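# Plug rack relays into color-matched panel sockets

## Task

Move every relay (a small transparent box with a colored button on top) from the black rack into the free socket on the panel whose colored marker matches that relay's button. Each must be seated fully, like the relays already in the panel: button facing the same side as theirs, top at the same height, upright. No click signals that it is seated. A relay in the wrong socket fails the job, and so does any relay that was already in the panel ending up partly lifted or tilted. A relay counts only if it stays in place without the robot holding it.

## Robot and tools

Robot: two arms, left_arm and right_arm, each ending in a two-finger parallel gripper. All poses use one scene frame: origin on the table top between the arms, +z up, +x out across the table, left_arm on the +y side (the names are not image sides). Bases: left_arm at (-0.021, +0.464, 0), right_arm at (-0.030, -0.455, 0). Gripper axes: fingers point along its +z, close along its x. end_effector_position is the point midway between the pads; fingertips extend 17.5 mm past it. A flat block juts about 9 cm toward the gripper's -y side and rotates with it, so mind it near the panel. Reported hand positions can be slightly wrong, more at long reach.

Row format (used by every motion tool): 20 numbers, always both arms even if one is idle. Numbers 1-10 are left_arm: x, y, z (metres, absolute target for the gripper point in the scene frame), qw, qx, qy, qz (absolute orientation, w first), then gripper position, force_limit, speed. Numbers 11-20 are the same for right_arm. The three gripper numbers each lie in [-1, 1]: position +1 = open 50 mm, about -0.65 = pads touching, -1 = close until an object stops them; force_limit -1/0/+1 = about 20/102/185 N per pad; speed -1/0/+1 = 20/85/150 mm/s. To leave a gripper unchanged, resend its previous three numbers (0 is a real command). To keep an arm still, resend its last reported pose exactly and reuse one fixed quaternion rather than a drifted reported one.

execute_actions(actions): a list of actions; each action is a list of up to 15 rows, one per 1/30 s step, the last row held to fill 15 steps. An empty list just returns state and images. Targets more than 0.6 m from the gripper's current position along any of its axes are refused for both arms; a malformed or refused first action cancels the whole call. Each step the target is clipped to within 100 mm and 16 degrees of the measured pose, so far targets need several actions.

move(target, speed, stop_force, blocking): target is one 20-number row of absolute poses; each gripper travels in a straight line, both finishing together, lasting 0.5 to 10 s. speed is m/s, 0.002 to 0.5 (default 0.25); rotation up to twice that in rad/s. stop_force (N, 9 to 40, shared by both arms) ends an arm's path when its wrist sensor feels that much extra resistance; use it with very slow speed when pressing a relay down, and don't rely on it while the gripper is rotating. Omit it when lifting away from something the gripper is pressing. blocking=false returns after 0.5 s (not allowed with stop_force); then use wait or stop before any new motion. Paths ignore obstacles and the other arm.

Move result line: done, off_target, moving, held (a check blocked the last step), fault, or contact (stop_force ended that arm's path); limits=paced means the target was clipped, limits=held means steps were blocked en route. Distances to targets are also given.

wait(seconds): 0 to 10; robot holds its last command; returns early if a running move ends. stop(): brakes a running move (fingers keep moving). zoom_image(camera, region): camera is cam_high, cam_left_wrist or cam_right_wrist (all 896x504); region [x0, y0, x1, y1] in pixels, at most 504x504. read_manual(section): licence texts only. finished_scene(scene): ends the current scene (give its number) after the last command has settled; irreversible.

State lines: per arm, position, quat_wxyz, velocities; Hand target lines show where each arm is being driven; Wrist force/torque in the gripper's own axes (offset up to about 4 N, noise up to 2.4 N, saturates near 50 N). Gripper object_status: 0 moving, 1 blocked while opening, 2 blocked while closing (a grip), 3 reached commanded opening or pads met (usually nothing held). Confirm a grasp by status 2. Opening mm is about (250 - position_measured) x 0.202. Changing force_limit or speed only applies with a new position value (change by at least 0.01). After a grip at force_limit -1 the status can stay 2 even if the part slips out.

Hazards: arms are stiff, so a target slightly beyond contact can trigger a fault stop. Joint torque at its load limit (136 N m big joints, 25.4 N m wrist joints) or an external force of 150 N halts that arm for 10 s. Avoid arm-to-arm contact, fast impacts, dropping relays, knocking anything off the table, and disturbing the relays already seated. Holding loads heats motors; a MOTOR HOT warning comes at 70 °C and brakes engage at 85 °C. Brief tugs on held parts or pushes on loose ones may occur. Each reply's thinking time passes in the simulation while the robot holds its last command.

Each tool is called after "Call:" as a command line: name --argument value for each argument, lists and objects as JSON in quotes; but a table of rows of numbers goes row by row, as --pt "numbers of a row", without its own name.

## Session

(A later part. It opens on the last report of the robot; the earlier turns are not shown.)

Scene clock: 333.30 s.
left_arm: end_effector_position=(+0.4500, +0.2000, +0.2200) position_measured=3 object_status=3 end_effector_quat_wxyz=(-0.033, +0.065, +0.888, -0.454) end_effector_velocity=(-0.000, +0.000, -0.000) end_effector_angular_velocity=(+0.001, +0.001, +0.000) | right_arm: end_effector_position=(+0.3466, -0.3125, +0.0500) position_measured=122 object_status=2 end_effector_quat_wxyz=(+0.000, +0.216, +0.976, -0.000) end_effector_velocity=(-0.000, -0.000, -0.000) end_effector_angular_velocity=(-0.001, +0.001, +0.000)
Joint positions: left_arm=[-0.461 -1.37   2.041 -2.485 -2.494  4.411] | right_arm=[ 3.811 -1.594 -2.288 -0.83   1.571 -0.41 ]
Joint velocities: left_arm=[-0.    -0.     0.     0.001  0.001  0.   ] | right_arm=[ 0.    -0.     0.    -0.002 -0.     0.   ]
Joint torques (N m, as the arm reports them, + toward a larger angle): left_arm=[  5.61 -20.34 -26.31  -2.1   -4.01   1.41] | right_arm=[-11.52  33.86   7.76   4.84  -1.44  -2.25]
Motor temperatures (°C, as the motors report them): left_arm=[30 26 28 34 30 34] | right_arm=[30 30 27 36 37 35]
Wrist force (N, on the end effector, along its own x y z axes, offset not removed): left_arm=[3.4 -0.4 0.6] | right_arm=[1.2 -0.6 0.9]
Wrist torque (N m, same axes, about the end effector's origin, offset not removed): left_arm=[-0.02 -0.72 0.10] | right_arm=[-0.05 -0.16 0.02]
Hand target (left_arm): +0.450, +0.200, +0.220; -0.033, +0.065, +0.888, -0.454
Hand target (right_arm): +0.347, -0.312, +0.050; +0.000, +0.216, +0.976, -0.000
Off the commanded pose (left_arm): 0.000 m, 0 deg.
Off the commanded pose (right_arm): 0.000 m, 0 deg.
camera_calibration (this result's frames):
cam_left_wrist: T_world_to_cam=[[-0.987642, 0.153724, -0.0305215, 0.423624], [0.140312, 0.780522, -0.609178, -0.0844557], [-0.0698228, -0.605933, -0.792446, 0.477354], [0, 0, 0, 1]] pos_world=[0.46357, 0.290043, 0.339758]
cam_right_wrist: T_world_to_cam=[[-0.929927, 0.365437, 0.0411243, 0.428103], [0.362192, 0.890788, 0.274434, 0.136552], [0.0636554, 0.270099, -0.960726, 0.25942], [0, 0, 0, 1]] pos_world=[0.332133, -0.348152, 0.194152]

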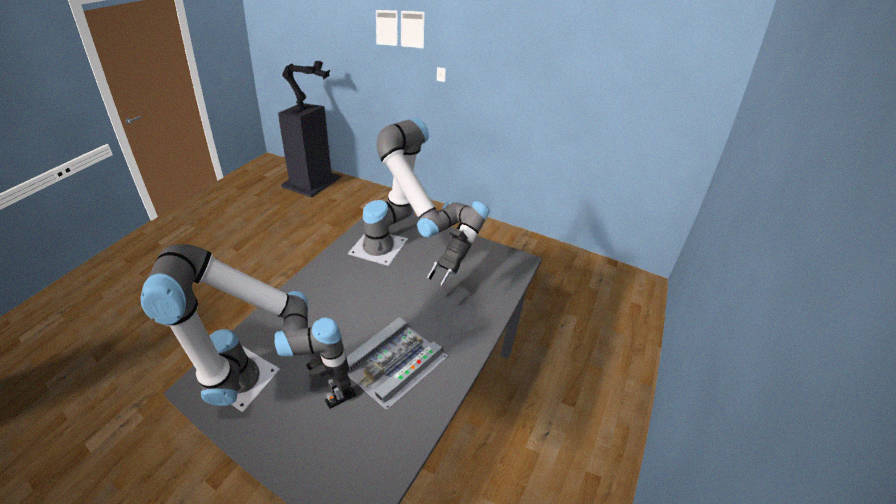

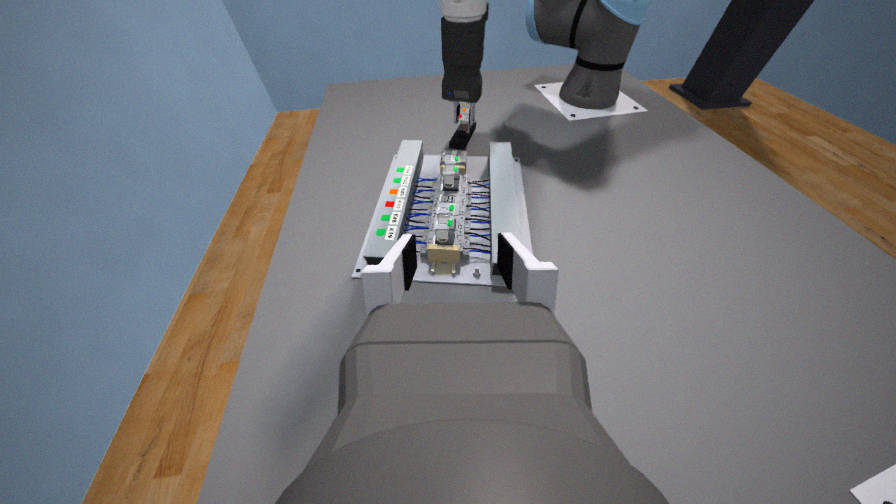

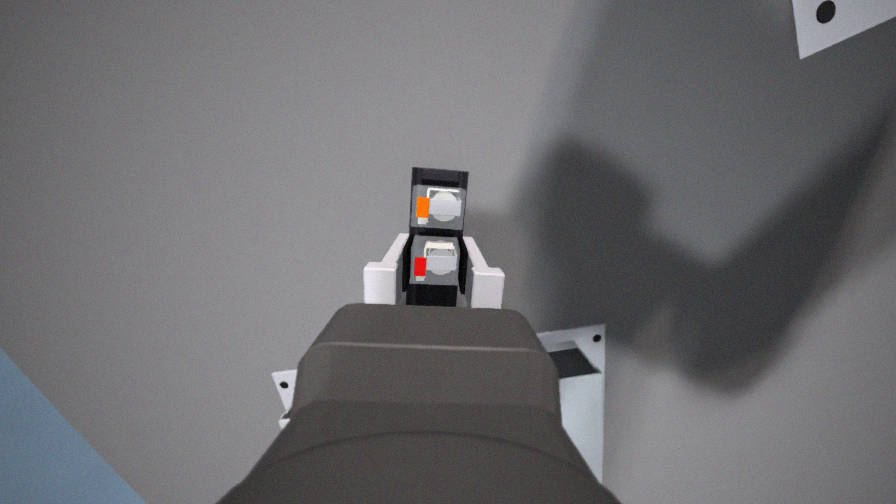

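Call:
move --target '[0.45,0.20,0.22,-0.033,0.065,0.888,-0.454,1,0,0, 0.3466,-0.3125,0.090,0,-0.2164,-0.9763,0,-1,0,-0.5]' --speed 0.04

Call:
move --target '[0.47,0.27,0.25,-0.033,0.065,0.888,-0.454,1,0,0, 0.37,-0.22,0.15,0,0.6428,-0.7660,0,-1,0,-0.5]' --speed 0.3

Call:
move --target '[0.47,0.27,0.25,-0.033,0.065,0.888,-0.454,1,0,0, 0.4254,-0.0297,0.125,0,0.9936,-0.1132,0,-1,0,-0.5]' --speed 0.3

Scene clock: 338.77 s.
left_arm: end_effector_position=(+0.4500, +0.2000, +0.2200) position_measured=3 object_status=3 end_effector_quat_wxyz=(-0.033, +0.065, +0.888, -0.454) end_effector_velocity=(-0.000, +0.000, -0.000) end_effector_angular_velocity=(-0.000, +0.000, +0.000) | right_arm: end_effector_position=(+0.3467, -0.3124, +0.0897) position_measured=122 object_status=2 end_effector_quat_wxyz=(+0.000, +0.216, +0.976, +0.000) end_effector_velocity=(+0.000, +0.000, +0.003) end_effector_angular_velocity=(+0.001, -0.001, +0.000)
Joint positions: left_arm=[-0.461 -1.37   2.041 -2.485 -2.494  4.411] | right_arm=[ 3.811 -1.519 -2.233 -0.961  1.571 -0.41 ]
Joint velocities: left_arm=[ 0.     0.     0.001 -0.    -0.    -0.   ] | right_arm=[ 0.     0.004  0.004 -0.006  0.    -0.   ]
Joint torques (N m, as the arm reports them, + toward a larger angle): left_arm=[  4.77 -19.61 -26.31  -2.43  -3.87   1.41] | right_arm=[-6.19 31.9  33.92  1.62 -1.13 -1.17]
Motor temperatures (°C, as the motors report them): left_arm=[30 26 28 34 30 34] | right_arm=[30 30 27 36 37 35]
Wrist force (N, on the end effector, along its own x y z axes, offset not removed): left_arm=[3.5 0.0 0.7] | right_arm=[2.2 1.3 0.9]
Wrist torque (N m, same axes, about the end effector's origin, offset not removed): left_arm=[0.09 -0.75 -0.04] | right_arm=[0.30 -0.44 -0.05]
Hand target (left_arm): +0.450, +0.200, +0.220; -0.033, +0.065, +0.888, -0.454
Hand target (right_arm): +0.347, -0.312, +0.090; +0.000, +0.216, +0.976, +0.000
Off the commanded pose (left_arm): 0.000 m, 0 deg.
Off the commanded pose (right_arm): 0.000 m, 0 deg.
move: done
camera_calibration (this result's frames):
cam_left_wrist: T_world_to_cam=[[-0.987642, 0.153724, -0.0305217, 0.423624], [0.140312, 0.780522, -0.609178, -0.0844557], [-0.0698227, -0.605933, -0.792446, 0.477354], [0, 0, 0, 1]] pos_world=[0.46357, 0.290043, 0.339758]
cam_right_wrist: T_world_to_cam=[[-0.929928, 0.365436, 0.0411105, 0.426538], [0.362186, 0.890782, 0.274461, 0.125576], [0.0636774, 0.270118, -0.960719, 0.297537], [0, 0, 0, 1]] pos_world=[0.332221, -0.348103, 0.233849]

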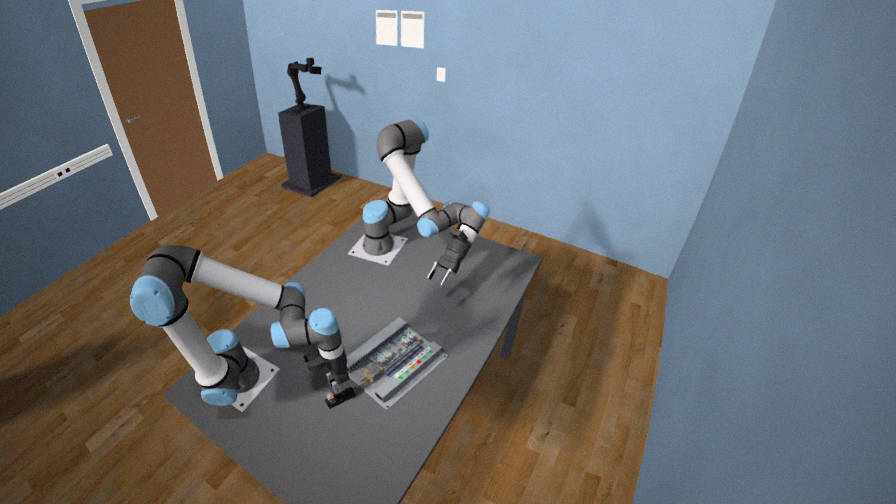

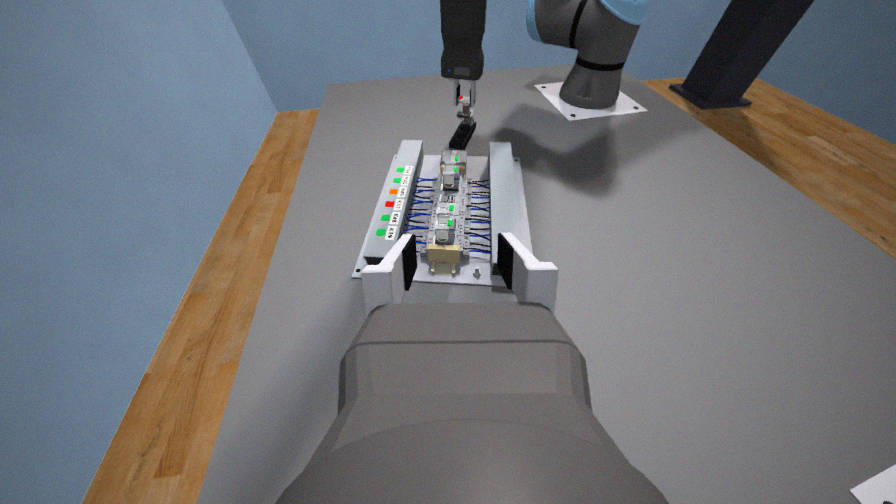

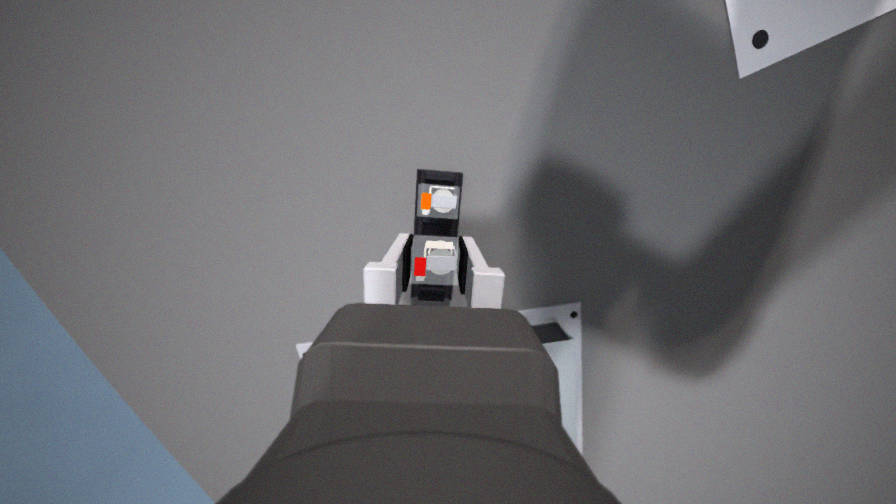

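Scene clock: 342.37 s.
left_arm: end_effector_position=(+0.4701, +0.2700, +0.2499) position_measured=3 object_status=3 end_effector_quat_wxyz=(-0.033, +0.065, +0.888, -0.454) end_effector_velocity=(+0.001, +0.000, +0.001) end_effector_angular_velocity=(-0.001, -0.001, -0.000) | right_arm: end_effector_position=(+0.3701, -0.2200, +0.1498) position_measured=122 object_status=2 end_effector_quat_wxyz=(-0.000, -0.642, +0.766, -0.000) end_effector_velocity=(+0.000, -0.000, +0.000) end_effector_angular_velocity=(-0.000, +0.002, +0.013)
Joint positions: left_arm=[-0.315 -1.402  1.929 -2.146 -2.515  4.653] | right_arm=[ 3.957 -1.497 -2.076 -1.14   1.57  -2.094]
Joint velocities: left_arm=[ 0.001  0.    -0.002  0.002 -0.001  0.003] | right_arm=[-0.002 -0.001  0.002 -0.003  0.001 -0.015]
Joint torques (N m, as the arm reports them, + toward a larger angle): left_arm=[  8.67 -42.81 -29.13  -1.8   -4.08   1.46] | right_arm=[-10.89   8.08  36.86   1.87   1.25  -2.63]
Motor temperatures (°C, as the motors report them): left_arm=[30 26 28 34 30 34] | right_arm=[30 30 27 36 37 35]
Wrist force (N, on the end effector, along its own x y z axes, offset not removed): left_arm=[2.3 -0.6 0.7] | right_arm=[1.9 0.6 0.3]
Wrist torque (N m, same axes, about the end effector's origin, offset not removed): left_arm=[0.02 -0.49 0.13] | right_arm=[0.24 -0.32 0.00]
Hand target (left_arm): +0.470, +0.270, +0.250; -0.033, +0.065, +0.888, -0.454
Hand target (right_arm): +0.370, -0.220, +0.150; -0.000, -0.643, +0.766, -0.000
Off the commanded pose (left_arm): 0.000 m, 0 deg.
Off the commanded pose (right_arm): 0.000 m, 0 deg.
move: done
camera_calibration (this result's frames):
cam_left_wrist: T_world_to_cam=[[-0.987683, 0.153403, -0.030826, 0.433767], [0.140274, 0.780817, -0.608809, -0.123815], [-0.0693234, -0.605634, -0.792718, 0.544651], [0, 0, 0, 1]] pos_world=[0.483549, 0.359995, 0.369746]
cam_right_wrist: T_world_to_cam=[[-0.113682, -0.992651, 0.0414663, -0.18886], [-0.954081, 0.120717, 0.274149, 0.336071], [-0.27714, -0.00839637, -0.960793, 0.393695], [0, 0, 0, 1]] pos_world=[0.408277, -0.224736, 0.293957]

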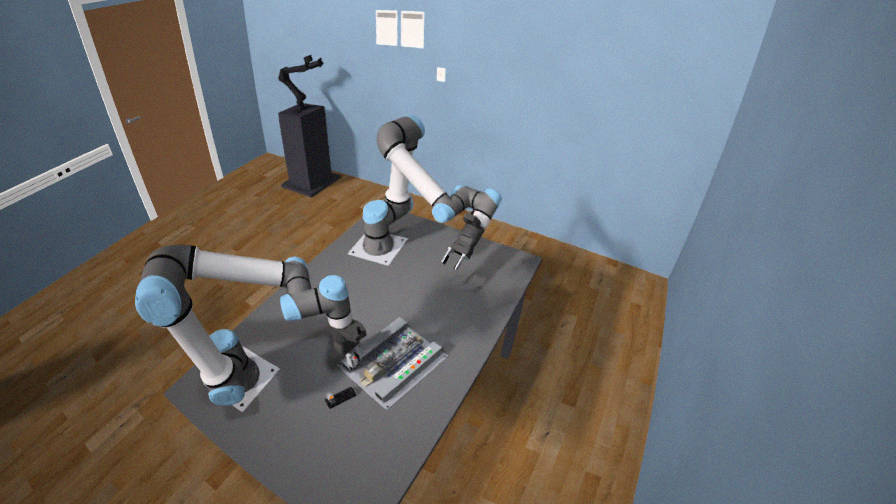

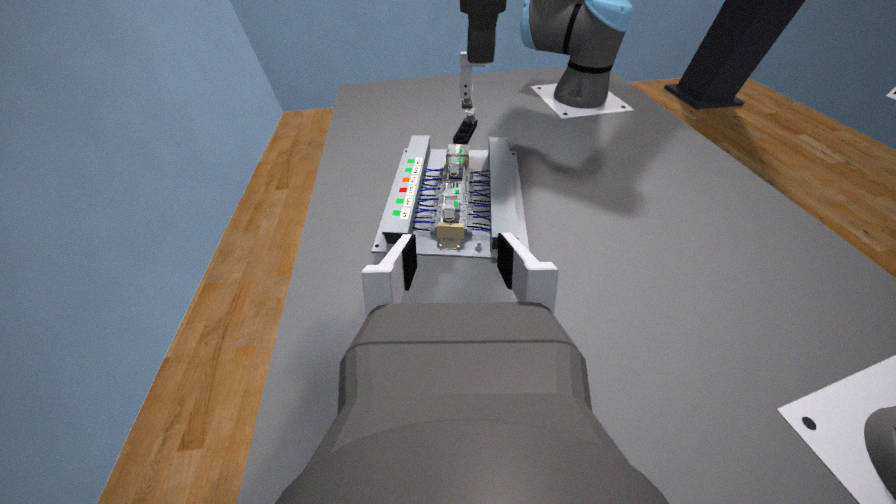

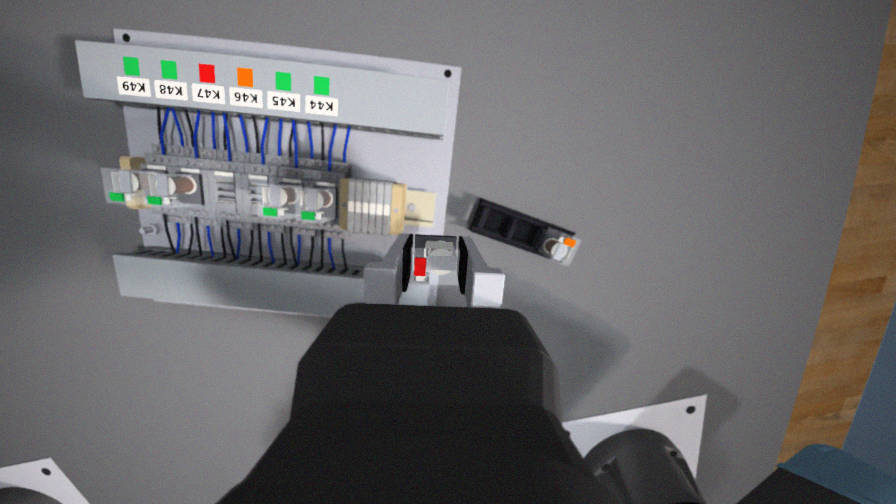

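Scene clock: 345.43 s.
left_arm: end_effector_position=(+0.4700, +0.2700, +0.2500) position_measured=3 object_status=3 end_effector_quat_wxyz=(-0.033, +0.065, +0.888, -0.454) end_effector_velocity=(-0.000, +0.000, -0.000) end_effector_angular_velocity=(+0.000, +0.001, +0.000) | right_arm: end_effector_position=(+0.4255, -0.0300, +0.1248) position_measured=122 object_status=2 end_effector_quat_wxyz=(+0.000, +0.993, -0.114, +0.000) end_effector_velocity=(+0.000, +0.002, +0.000) end_effector_angular_velocity=(-0.000, +0.001, +0.015)
Joint positions: left_arm=[-0.315 -1.402  1.928 -2.145 -2.515  4.653] | right_arm=[ 4.036 -1.89  -1.696 -1.126  1.571 -3.533]
Joint velocities: left_arm=[ 0.    -0.     0.     0.001  0.     0.   ] | right_arm=[ 0.    -0.004  0.006 -0.003  0.001 -0.015]
Joint torques (N m, as the arm reports them, + toward a larger angle): left_arm=[  7.72 -21.28 -28.56  -1.8   -4.13   1.64] | right_arm=[10.77 26.93 35.69  1.72  1.39 -2.04]
Motor temperatures (°C, as the motors report them): left_arm=[30 26 28 34 30 34] | right_arm=[30 30 27 36 37 35]
Wrist force (N, on the end effector, along its own x y z axes, offset not removed): left_arm=[3.0 0.1 1.1] | right_arm=[1.3 0.9 1.2]
Wrist torque (N m, same axes, about the end effector's origin, offset not removed): left_arm=[0.06 -0.64 0.06] | right_arm=[0.22 -0.20 -0.05]
Hand target (left_arm): +0.470, +0.270, +0.250; -0.033, +0.065, +0.888, -0.454
Hand target (right_arm): +0.426, -0.030, +0.125; +0.000, +0.994, -0.113, +0.000
Off the commanded pose (left_arm): 0.000 m, 0 deg.
Off the commanded pose (right_arm): 0.000 m, 0 deg.
move: done
camera_calibration (this result's frames):
cam_left_wrist: T_world_to_cam=[[-0.987642, 0.153723, -0.0305224, 0.433533], [0.140312, 0.780522, -0.609178, -0.123623], [-0.0698212, -0.605932, -0.792446, 0.544938], [0, 0, 0, 1]] pos_world=[0.48357, 0.360043, 0.369758]
cam_right_wrist: T_world_to_cam=[[0.985309, -0.165692, 0.0413869, -0.435698], [-0.170666, -0.946317, 0.274512, 0.00744144], [-0.00631948, -0.277543, -0.960692, 0.263285], [0, 0, 0, 1]] pos_world=[0.432231, 0.00792309, 0.268926]

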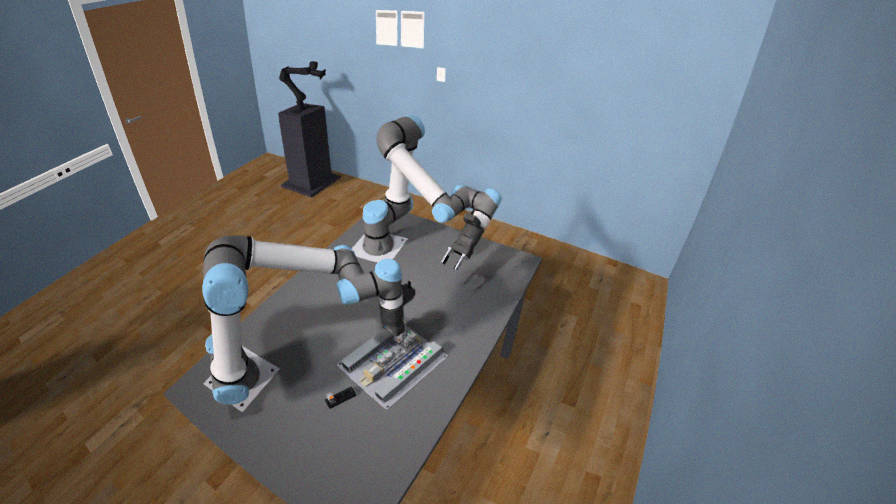

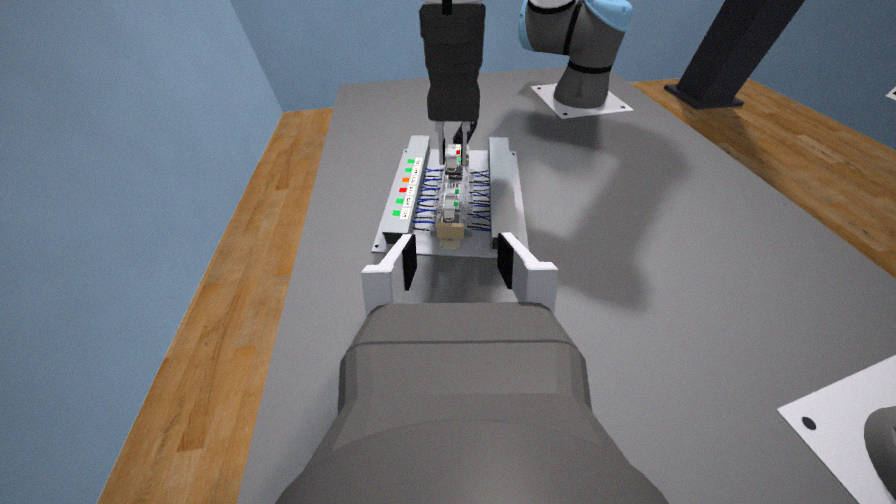

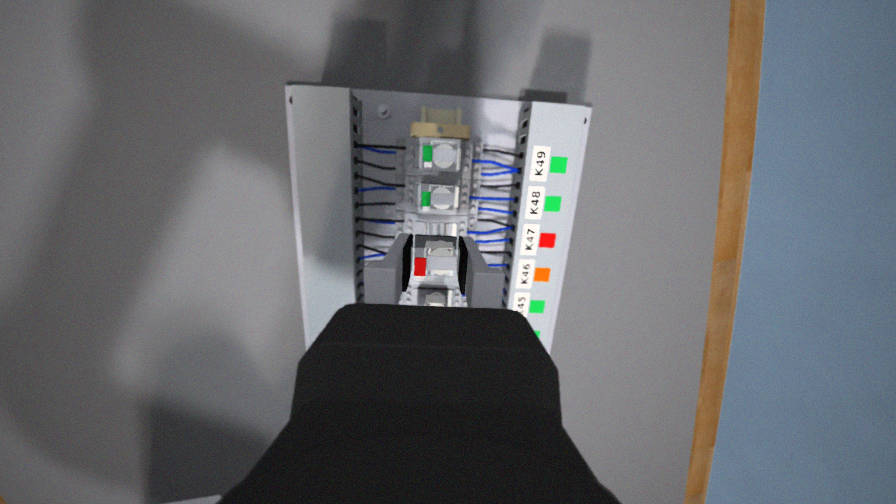

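Call:
move --target '[0.47,0.27,0.25,-0.033,0.065,0.888,-0.454,1,0,0, 0.4254,-0.0297,0.090,0,0.9936,-0.1132,0,-1,0,-0.5]' --speed 0.04

Call:
zoom_image --camera "cam_right_wrist" --region '[370,130,510,300]'

Scene clock: 353.67 s.
left_arm: end_effector_position=(+0.4700, +0.2700, +0.2500) position_measured=3 object_status=3 end_effector_quat_wxyz=(-0.033, +0.065, +0.888, -0.454) end_effector_velocity=(+0.001, -0.000, +0.001) end_effector_angular_velocity=(+0.000, -0.002, -0.000) | right_arm: end_effector_position=(+0.4254, -0.0298, +0.0903) position_measured=122 object_status=2 end_effector_quat_wxyz=(+0.000, +0.994, -0.113, -0.000) end_effector_velocity=(-0.000, -0.000, -0.003) end_effector_angular_velocity=(-0.001, +0.001, +0.000)
Joint positions: left_arm=[-0.315 -1.402  1.928 -2.145 -2.515  4.653] | right_arm=[ 4.036 -1.929 -1.741 -1.042  1.571 -3.535]
Joint velocities: left_arm=[-0.    -0.    -0.001 -0.001  0.001 -0.   ] | right_arm=[ 0.    -0.003 -0.003  0.005  0.     0.   ]
Joint torques (N m, as the arm reports them, + toward a larger angle): left_arm=[  8.51 -20.2  -27.33  -1.7   -4.35   1.39] | right_arm=[13.43 27.36 10.67  4.83  1.45  2.44]
Motor temperatures (°C, as the motors report them): left_arm=[30 26 28 34 30 34] | right_arm=[30 30 27 36 37 35]
Wrist force (N, on the end effector, along its own x y z axes, offset not removed): left_arm=[2.9 -1.0 0.5] | right_arm=[1.2 0.8 -0.5]
Wrist torque (N m, same axes, about the end effector's origin, offset not removed): left_arm=[-0.08 -0.64 0.06] | right_arm=[0.18 -0.12 -0.02]
Hand target (left_arm): +0.470, +0.270, +0.250; -0.033, +0.065, +0.888, -0.454
Hand target (right_arm): +0.425, -0.030, +0.090; +0.000, +0.994, -0.113, -0.000
Off the commanded pose (left_arm): 0.000 m, 0 deg.
Off the commanded pose (right_arm): 0.000 m, 0 deg.
move: done
camera_calibration (this result's frames):
cam_left_wrist: T_world_to_cam=[[-0.987642, 0.153724, -0.0305207, 0.433532], [0.140312, 0.780522, -0.609178, -0.123623], [-0.0698233, -0.605932, -0.792446, 0.544939], [0, 0, 0, 1]] pos_world=[0.483569, 0.360043, 0.369758]
cam_right_wrist: T_world_to_cam=[[0.985571, -0.164194, 0.0411158, -0.434175], [-0.169152, -0.946605, 0.274457, 0.0164157], [-0.00614392, -0.277452, -0.96072, 0.230121], [0, 0, 0, 1]] pos_world=[0.432101, 0.00809771, 0.234428]

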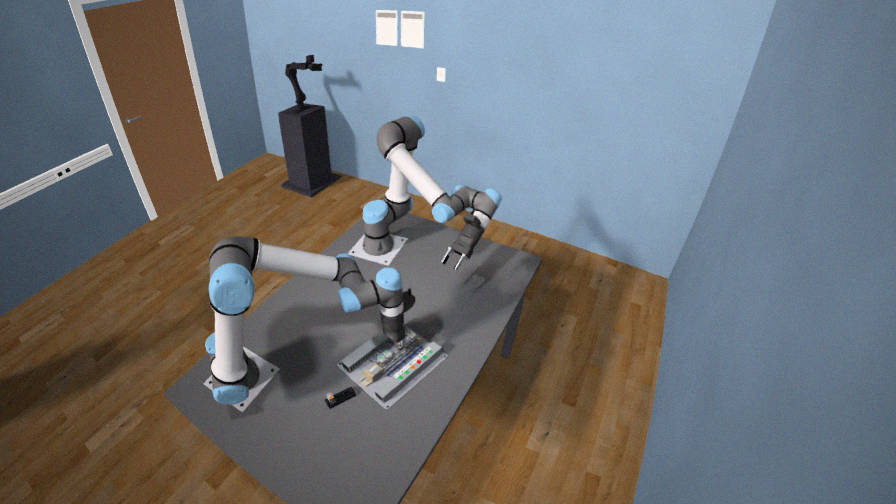

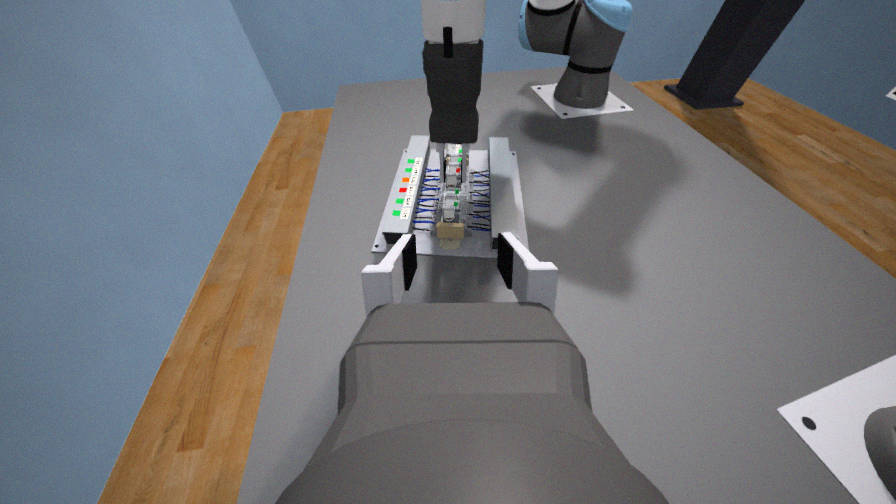

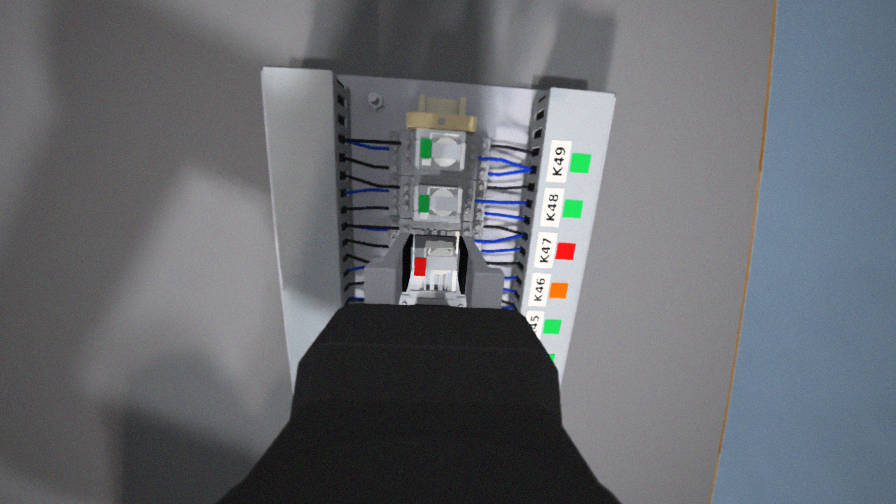

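Region (370, 130, 510, 300) of cam_right_wrist's 896x504 image, scaled by 2.965, with more detail than that image has; it fills the left 415 columns of this view, and the rest is white.

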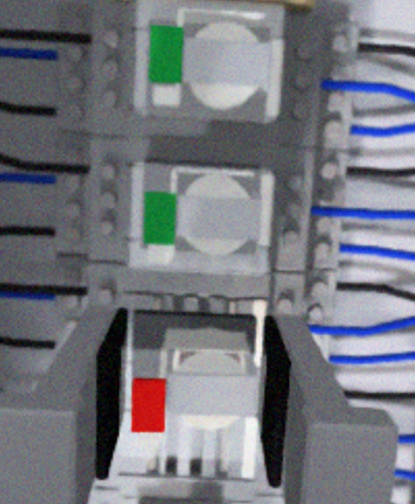

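Call:
move --target '[0.47,0.27,0.25,-0.033,0.065,0.888,-0.454,1,0,0, 0.4255,-0.0293,0.0795,0,0.9936,-0.1132,0,-1,0,-0.5]' --speed 0.015 --stop_force 12

Call:
move --target '[0.47,0.27,0.25,-0.033,0.065,0.888,-0.454,1,0,0, 0.4255,-0.0293,0.066,0,0.9936,-0.1132,0,-1,0,-0.5]' --speed 0.003 --stop_force 20

Scene clock: 360.00 s.
left_arm: end_effector_position=(+0.4700, +0.2700, +0.2500) position_measured=3 object_status=3 end_effector_quat_wxyz=(-0.033, +0.065, +0.888, -0.454) end_effector_velocity=(-0.000, -0.000, -0.000) end_effector_angular_velocity=(+0.000, +0.000, -0.000) | right_arm: end_effector_position=(+0.4255, -0.0293, +0.0797) position_measured=122 object_status=2 end_effector_quat_wxyz=(+0.000, +0.994, -0.113, -0.000) end_effector_velocity=(+0.001, +0.001, -0.002) end_effector_angular_velocity=(+0.003, -0.002, +0.000)
Joint positions: left_arm=[-0.315 -1.402  1.928 -2.145 -2.515  4.653] | right_arm=[ 4.037 -1.942 -1.753 -1.017  1.571 -3.534]
Joint velocities: left_arm=[-0.  0.  0. -0. -0. -0.] | right_arm=[ 0.    -0.003 -0.002  0.009 -0.     0.   ]
Joint torques (N m, as the arm reports them, + toward a larger angle): left_arm=[  8.44 -20.99 -27.44  -2.03  -4.31   1.4 ] | right_arm=[14.51 28.05 10.99  4.93  1.44  2.68]
Motor temperatures (°C, as the motors report them): left_arm=[30 26 28 34 30 34] | right_arm=[30 30 27 36 37 35]
Wrist force (N, on the end effector, along its own x y z axes, offset not removed): left_arm=[3.2 -1.7 0.4] | right_arm=[0.5 0.5 -0.3]
Wrist torque (N m, same axes, about the end effector's origin, offset not removed): left_arm=[-0.18 -0.68 0.00] | right_arm=[0.14 -0.04 0.04]
Hand target (left_arm): +0.470, +0.270, +0.250; -0.033, +0.065, +0.888, -0.454
Hand target (right_arm): +0.425, -0.029, +0.080; +0.000, +0.994, -0.113, -0.000
Off the commanded pose (left_arm): 0.000 m, 0 deg.
Off the commanded pose (right_arm): 0.000 m, 0 deg.
move: done
camera_calibration (this result's frames):
cam_left_wrist: T_world_to_cam=[[-0.987642, 0.153724, -0.0305217, 0.433532], [0.140312, 0.780522, -0.609178, -0.123623], [-0.0698227, -0.605933, -0.792446, 0.544939], [0, 0, 0, 1]] pos_world=[0.48357, 0.360043, 0.369758]
cam_right_wrist: T_world_to_cam=[[0.985574, -0.164172, 0.0411184, -0.43379], [-0.169132, -0.94661, 0.274451, 0.019746], [-0.00613413, -0.277446, -0.960722, 0.220126], [0, 0, 0, 1]] pos_world=[0.432223, 0.00854839, 0.223897]

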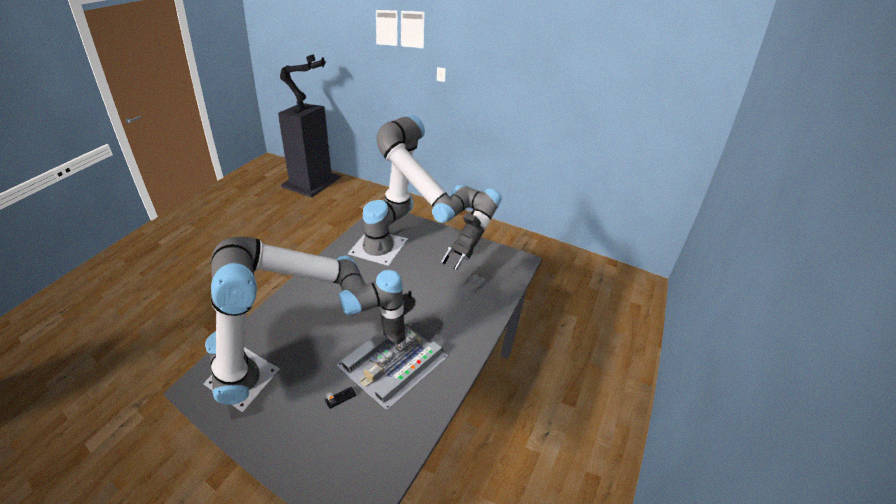

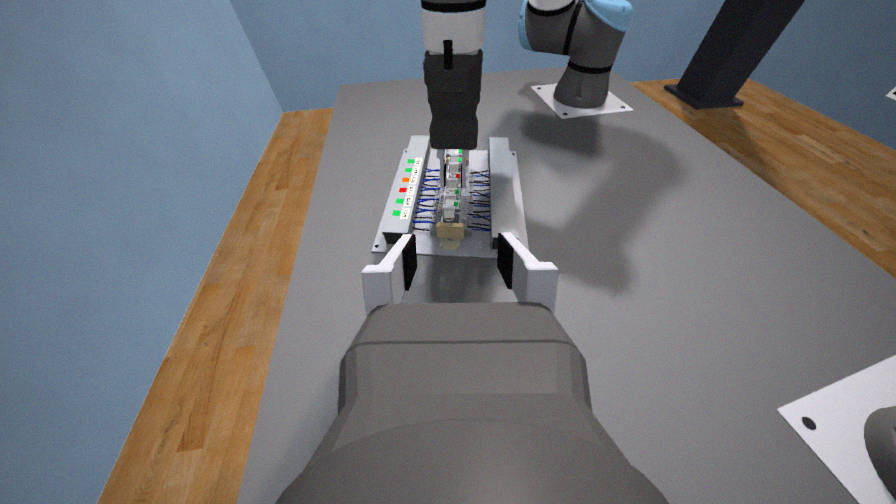

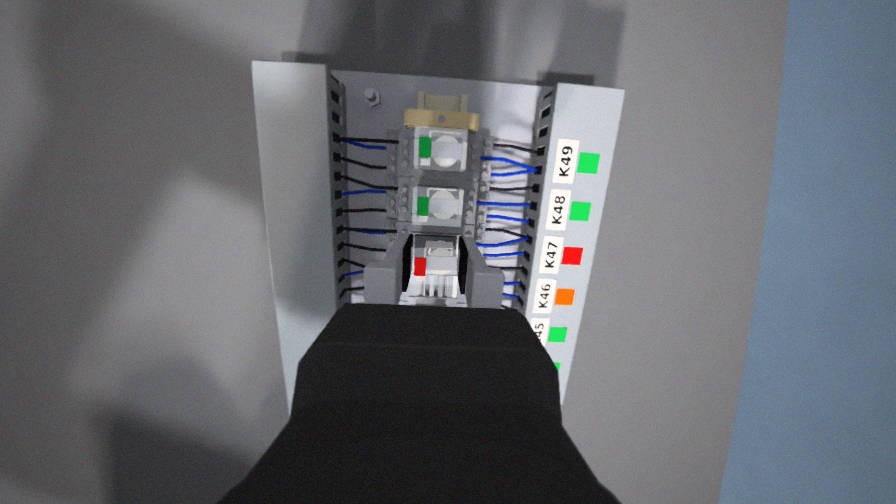

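Scene clock: 362.03 s.
left_arm: end_effector_position=(+0.4700, +0.2700, +0.2500) position_measured=3 object_status=3 end_effector_quat_wxyz=(-0.033, +0.065, +0.888, -0.454) end_effector_velocity=(-0.000, +0.000, -0.000) end_effector_angular_velocity=(+0.000, +0.001, +0.001) | right_arm: end_effector_position=(+0.4254, -0.0293, +0.0747) position_measured=122 object_status=2 end_effector_quat_wxyz=(-0.000, +0.994, -0.113, -0.000) end_effector_velocity=(-0.001, -0.001, -0.000) end_effector_angular_velocity=(-0.003, +0.002, +0.000)
Joint positions: left_arm=[-0.315 -1.402  1.928 -2.145 -2.515  4.653] | right_arm=[ 4.037 -1.949 -1.758 -1.005  1.571 -3.534]
Joint velocities: left_arm=[ 0.001 -0.     0.001  0.     0.    -0.   ] | right_arm=[ 0.     0.     0.    -0.004 -0.     0.   ]
Joint torques (N m, as the arm reports them, + toward a larger angle): left_arm=[  6.42 -22.22 -28.02  -2.04  -3.95   1.39] | right_arm=[11.08 30.38 10.82 -1.92 -0.78  2.69]
Motor temperatures (°C, as the motors report them): left_arm=[30 26 28 34 30 34] | right_arm=[30 30 27 36 37 35]
Wrist force (N, on the end effector, along its own x y z axes, offset not removed): left_arm=[2.7 -1.4 0.5] | right_arm=[-1.7 -2.2 -26.8]
Wrist torque (N m, same axes, about the end effector's origin, offset not removed): left_arm=[-0.13 -0.69 0.09] | right_arm=[0.27 -0.33 0.05]
Hand target (left_arm): +0.470, +0.270, +0.250; -0.033, +0.065, +0.888, -0.454
Hand target (right_arm): +0.425, -0.029, +0.075; -0.000, +0.994, -0.113, +0.000
Off the commanded pose (left_arm): 0.000 m, 0 deg.
Off the commanded pose (right_arm): 0.009 m, 0 deg.
move: contact (right_arm)
camera_calibration (this result's frames):
cam_left_wrist: T_world_to_cam=[[-0.987642, 0.153724, -0.0305214, 0.433532], [0.140312, 0.780522, -0.609178, -0.123623], [-0.0698229, -0.605933, -0.792446, 0.544939], [0, 0, 0, 1]] pos_world=[0.48357, 0.360043, 0.369758]
cam_right_wrist: T_world_to_cam=[[0.985581, -0.164152, 0.0410495, -0.433546], [-0.169094, -0.946624, 0.274428, 0.0211255], [-0.00618957, -0.277412, -0.960731, 0.215302], [0, 0, 0, 1]] pos_world=[0.432199, 0.00855787, 0.218847]

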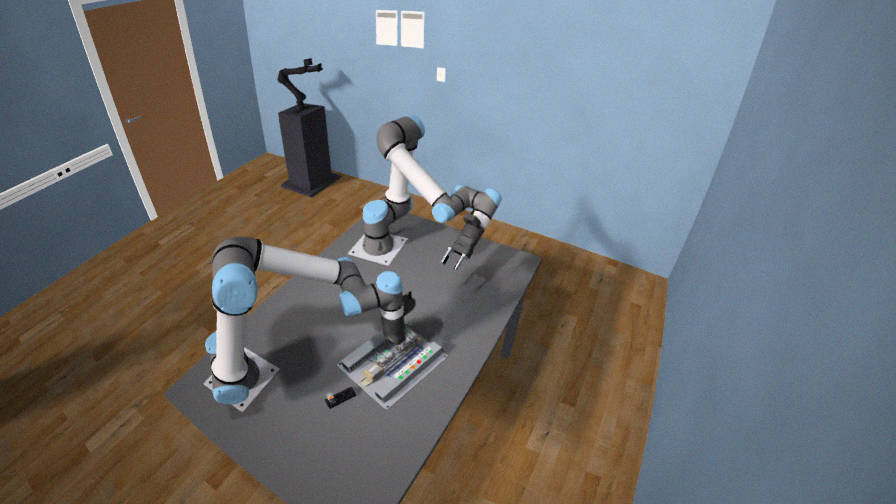

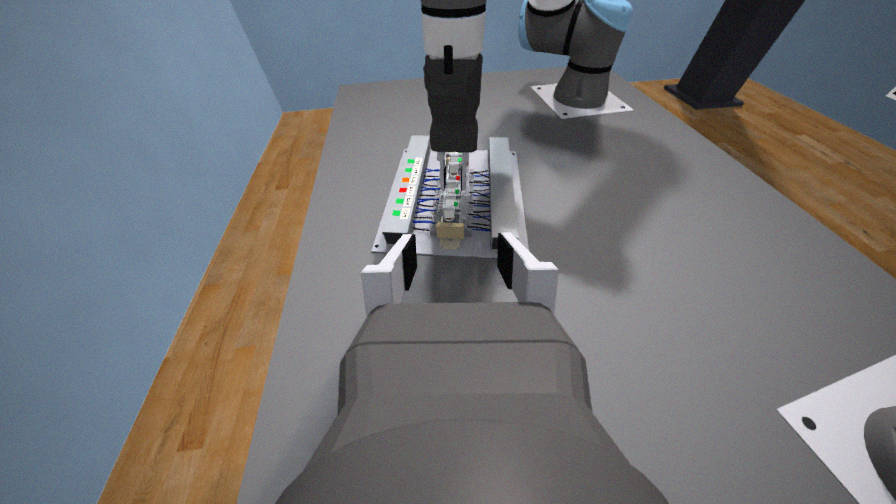

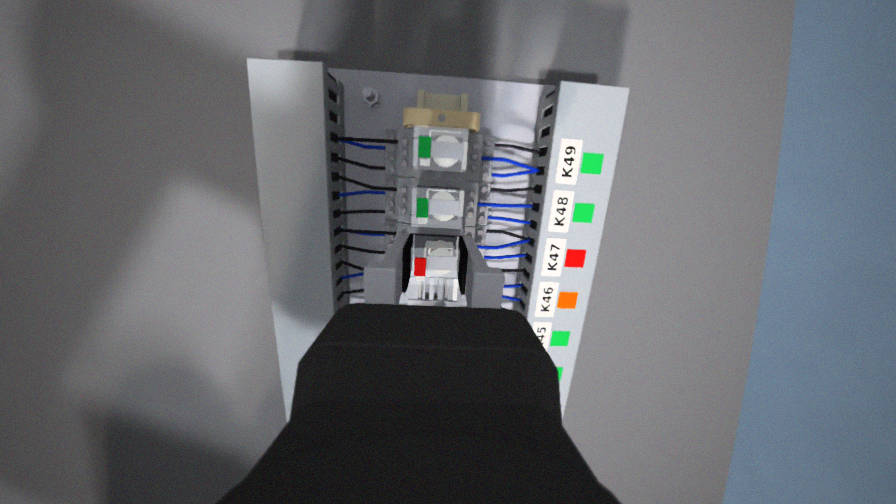

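Call:
move --target '[0.47,0.27,0.25,-0.033,0.065,0.888,-0.454,1,0,0, 0.4253,-0.0291,0.066,0,0.9936,-0.1132,0,-1,0,-0.5]' --speed 0.003 --stop_force 40

Scene clock: 367.60 s.
left_arm: end_effector_position=(+0.4700, +0.2700, +0.2500) position_measured=3 object_status=3 end_effector_quat_wxyz=(-0.033, +0.065, +0.888, -0.454) end_effector_velocity=(+0.000, +0.000, +0.000) end_effector_angular_velocity=(+0.001, +0.000, +0.000) | right_arm: end_effector_position=(+0.4254, -0.0292, +0.0699) position_measured=122 object_status=2 end_effector_quat_wxyz=(-0.000, +0.994, -0.113, +0.000) end_effector_velocity=(-0.000, -0.001, -0.000) end_effector_angular_velocity=(-0.002, +0.001, +0.000)
Joint positions: left_arm=[-0.315 -1.402  1.928 -2.145 -2.515  4.653] | right_arm=[ 4.037 -1.955 -1.764 -0.993  1.571 -3.534]
Joint velocities: left_arm=[ 0.     0.    -0.001  0.001  0.     0.   ] | right_arm=[ 0.     0.    -0.    -0.002 -0.     0.   ]
Joint torques (N m, as the arm reports them, + toward a larger angle): left_arm=[  5.61 -22.11 -27.73  -1.95  -4.14   1.08] | right_arm=[11.07  7.58 -2.92 -4.38 -2.99  2.6 ]
Motor temperatures (°C, as the motors report them): left_arm=[30 26 28 34 30 34] | right_arm=[30 30 27 36 37 35]
Wrist force (N, on the end effector, along its own x y z axes, offset not removed): left_arm=[1.9 -0.3 1.3] | right_arm=[-4.9 2.1 -50.0]
Wrist torque (N m, same axes, about the end effector's origin, offset not removed): left_arm=[0.05 -0.54 0.00] | right_arm=[0.19 -0.31 0.11]
Hand target (left_arm): +0.470, +0.270, +0.250; -0.033, +0.065, +0.888, -0.454
Hand target (right_arm): +0.425, -0.029, +0.070; -0.000, +0.994, -0.113, +0.000
Off the commanded pose (left_arm): 0.000 m, 0 deg.
Off the commanded pose (right_arm): 0.004 m, 0 deg.
move: contact (right_arm)
camera_calibration (this result's frames):
cam_left_wrist: T_world_to_cam=[[-0.987642, 0.153724, -0.0305215, 0.433532], [0.140312, 0.780522, -0.609178, -0.123623], [-0.0698228, -0.605933, -0.792446, 0.544939], [0, 0, 0, 1]] pos_world=[0.48357, 0.360043, 0.369758]
cam_right_wrist: T_world_to_cam=[[0.985575, -0.16416, 0.0411548, -0.433249], [-0.169132, -0.946672, 0.274237, 0.0226163], [-0.0060587, -0.277242, -0.960781, 0.210673], [0, 0, 0, 1]] pos_world=[0.432101, 0.00869537, 0.214039]

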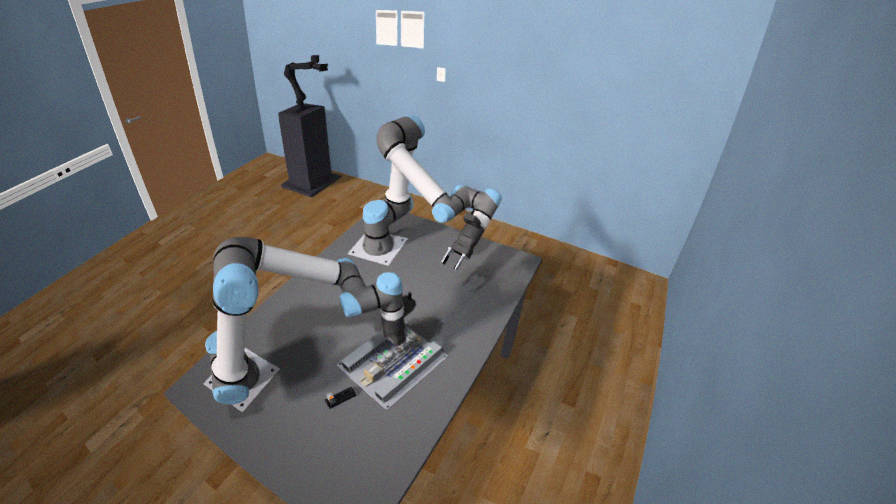

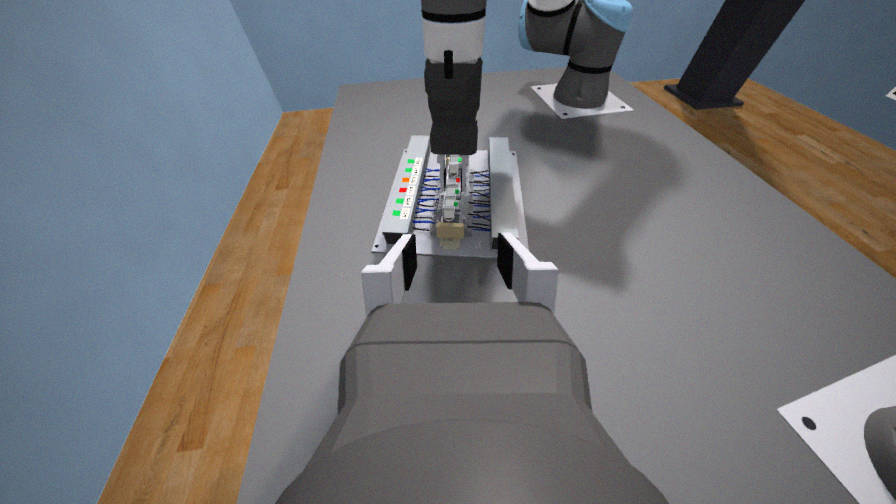

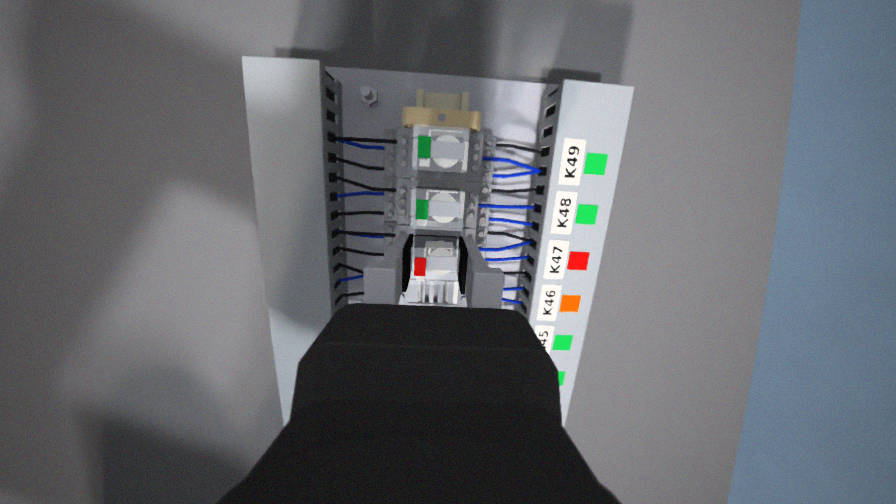

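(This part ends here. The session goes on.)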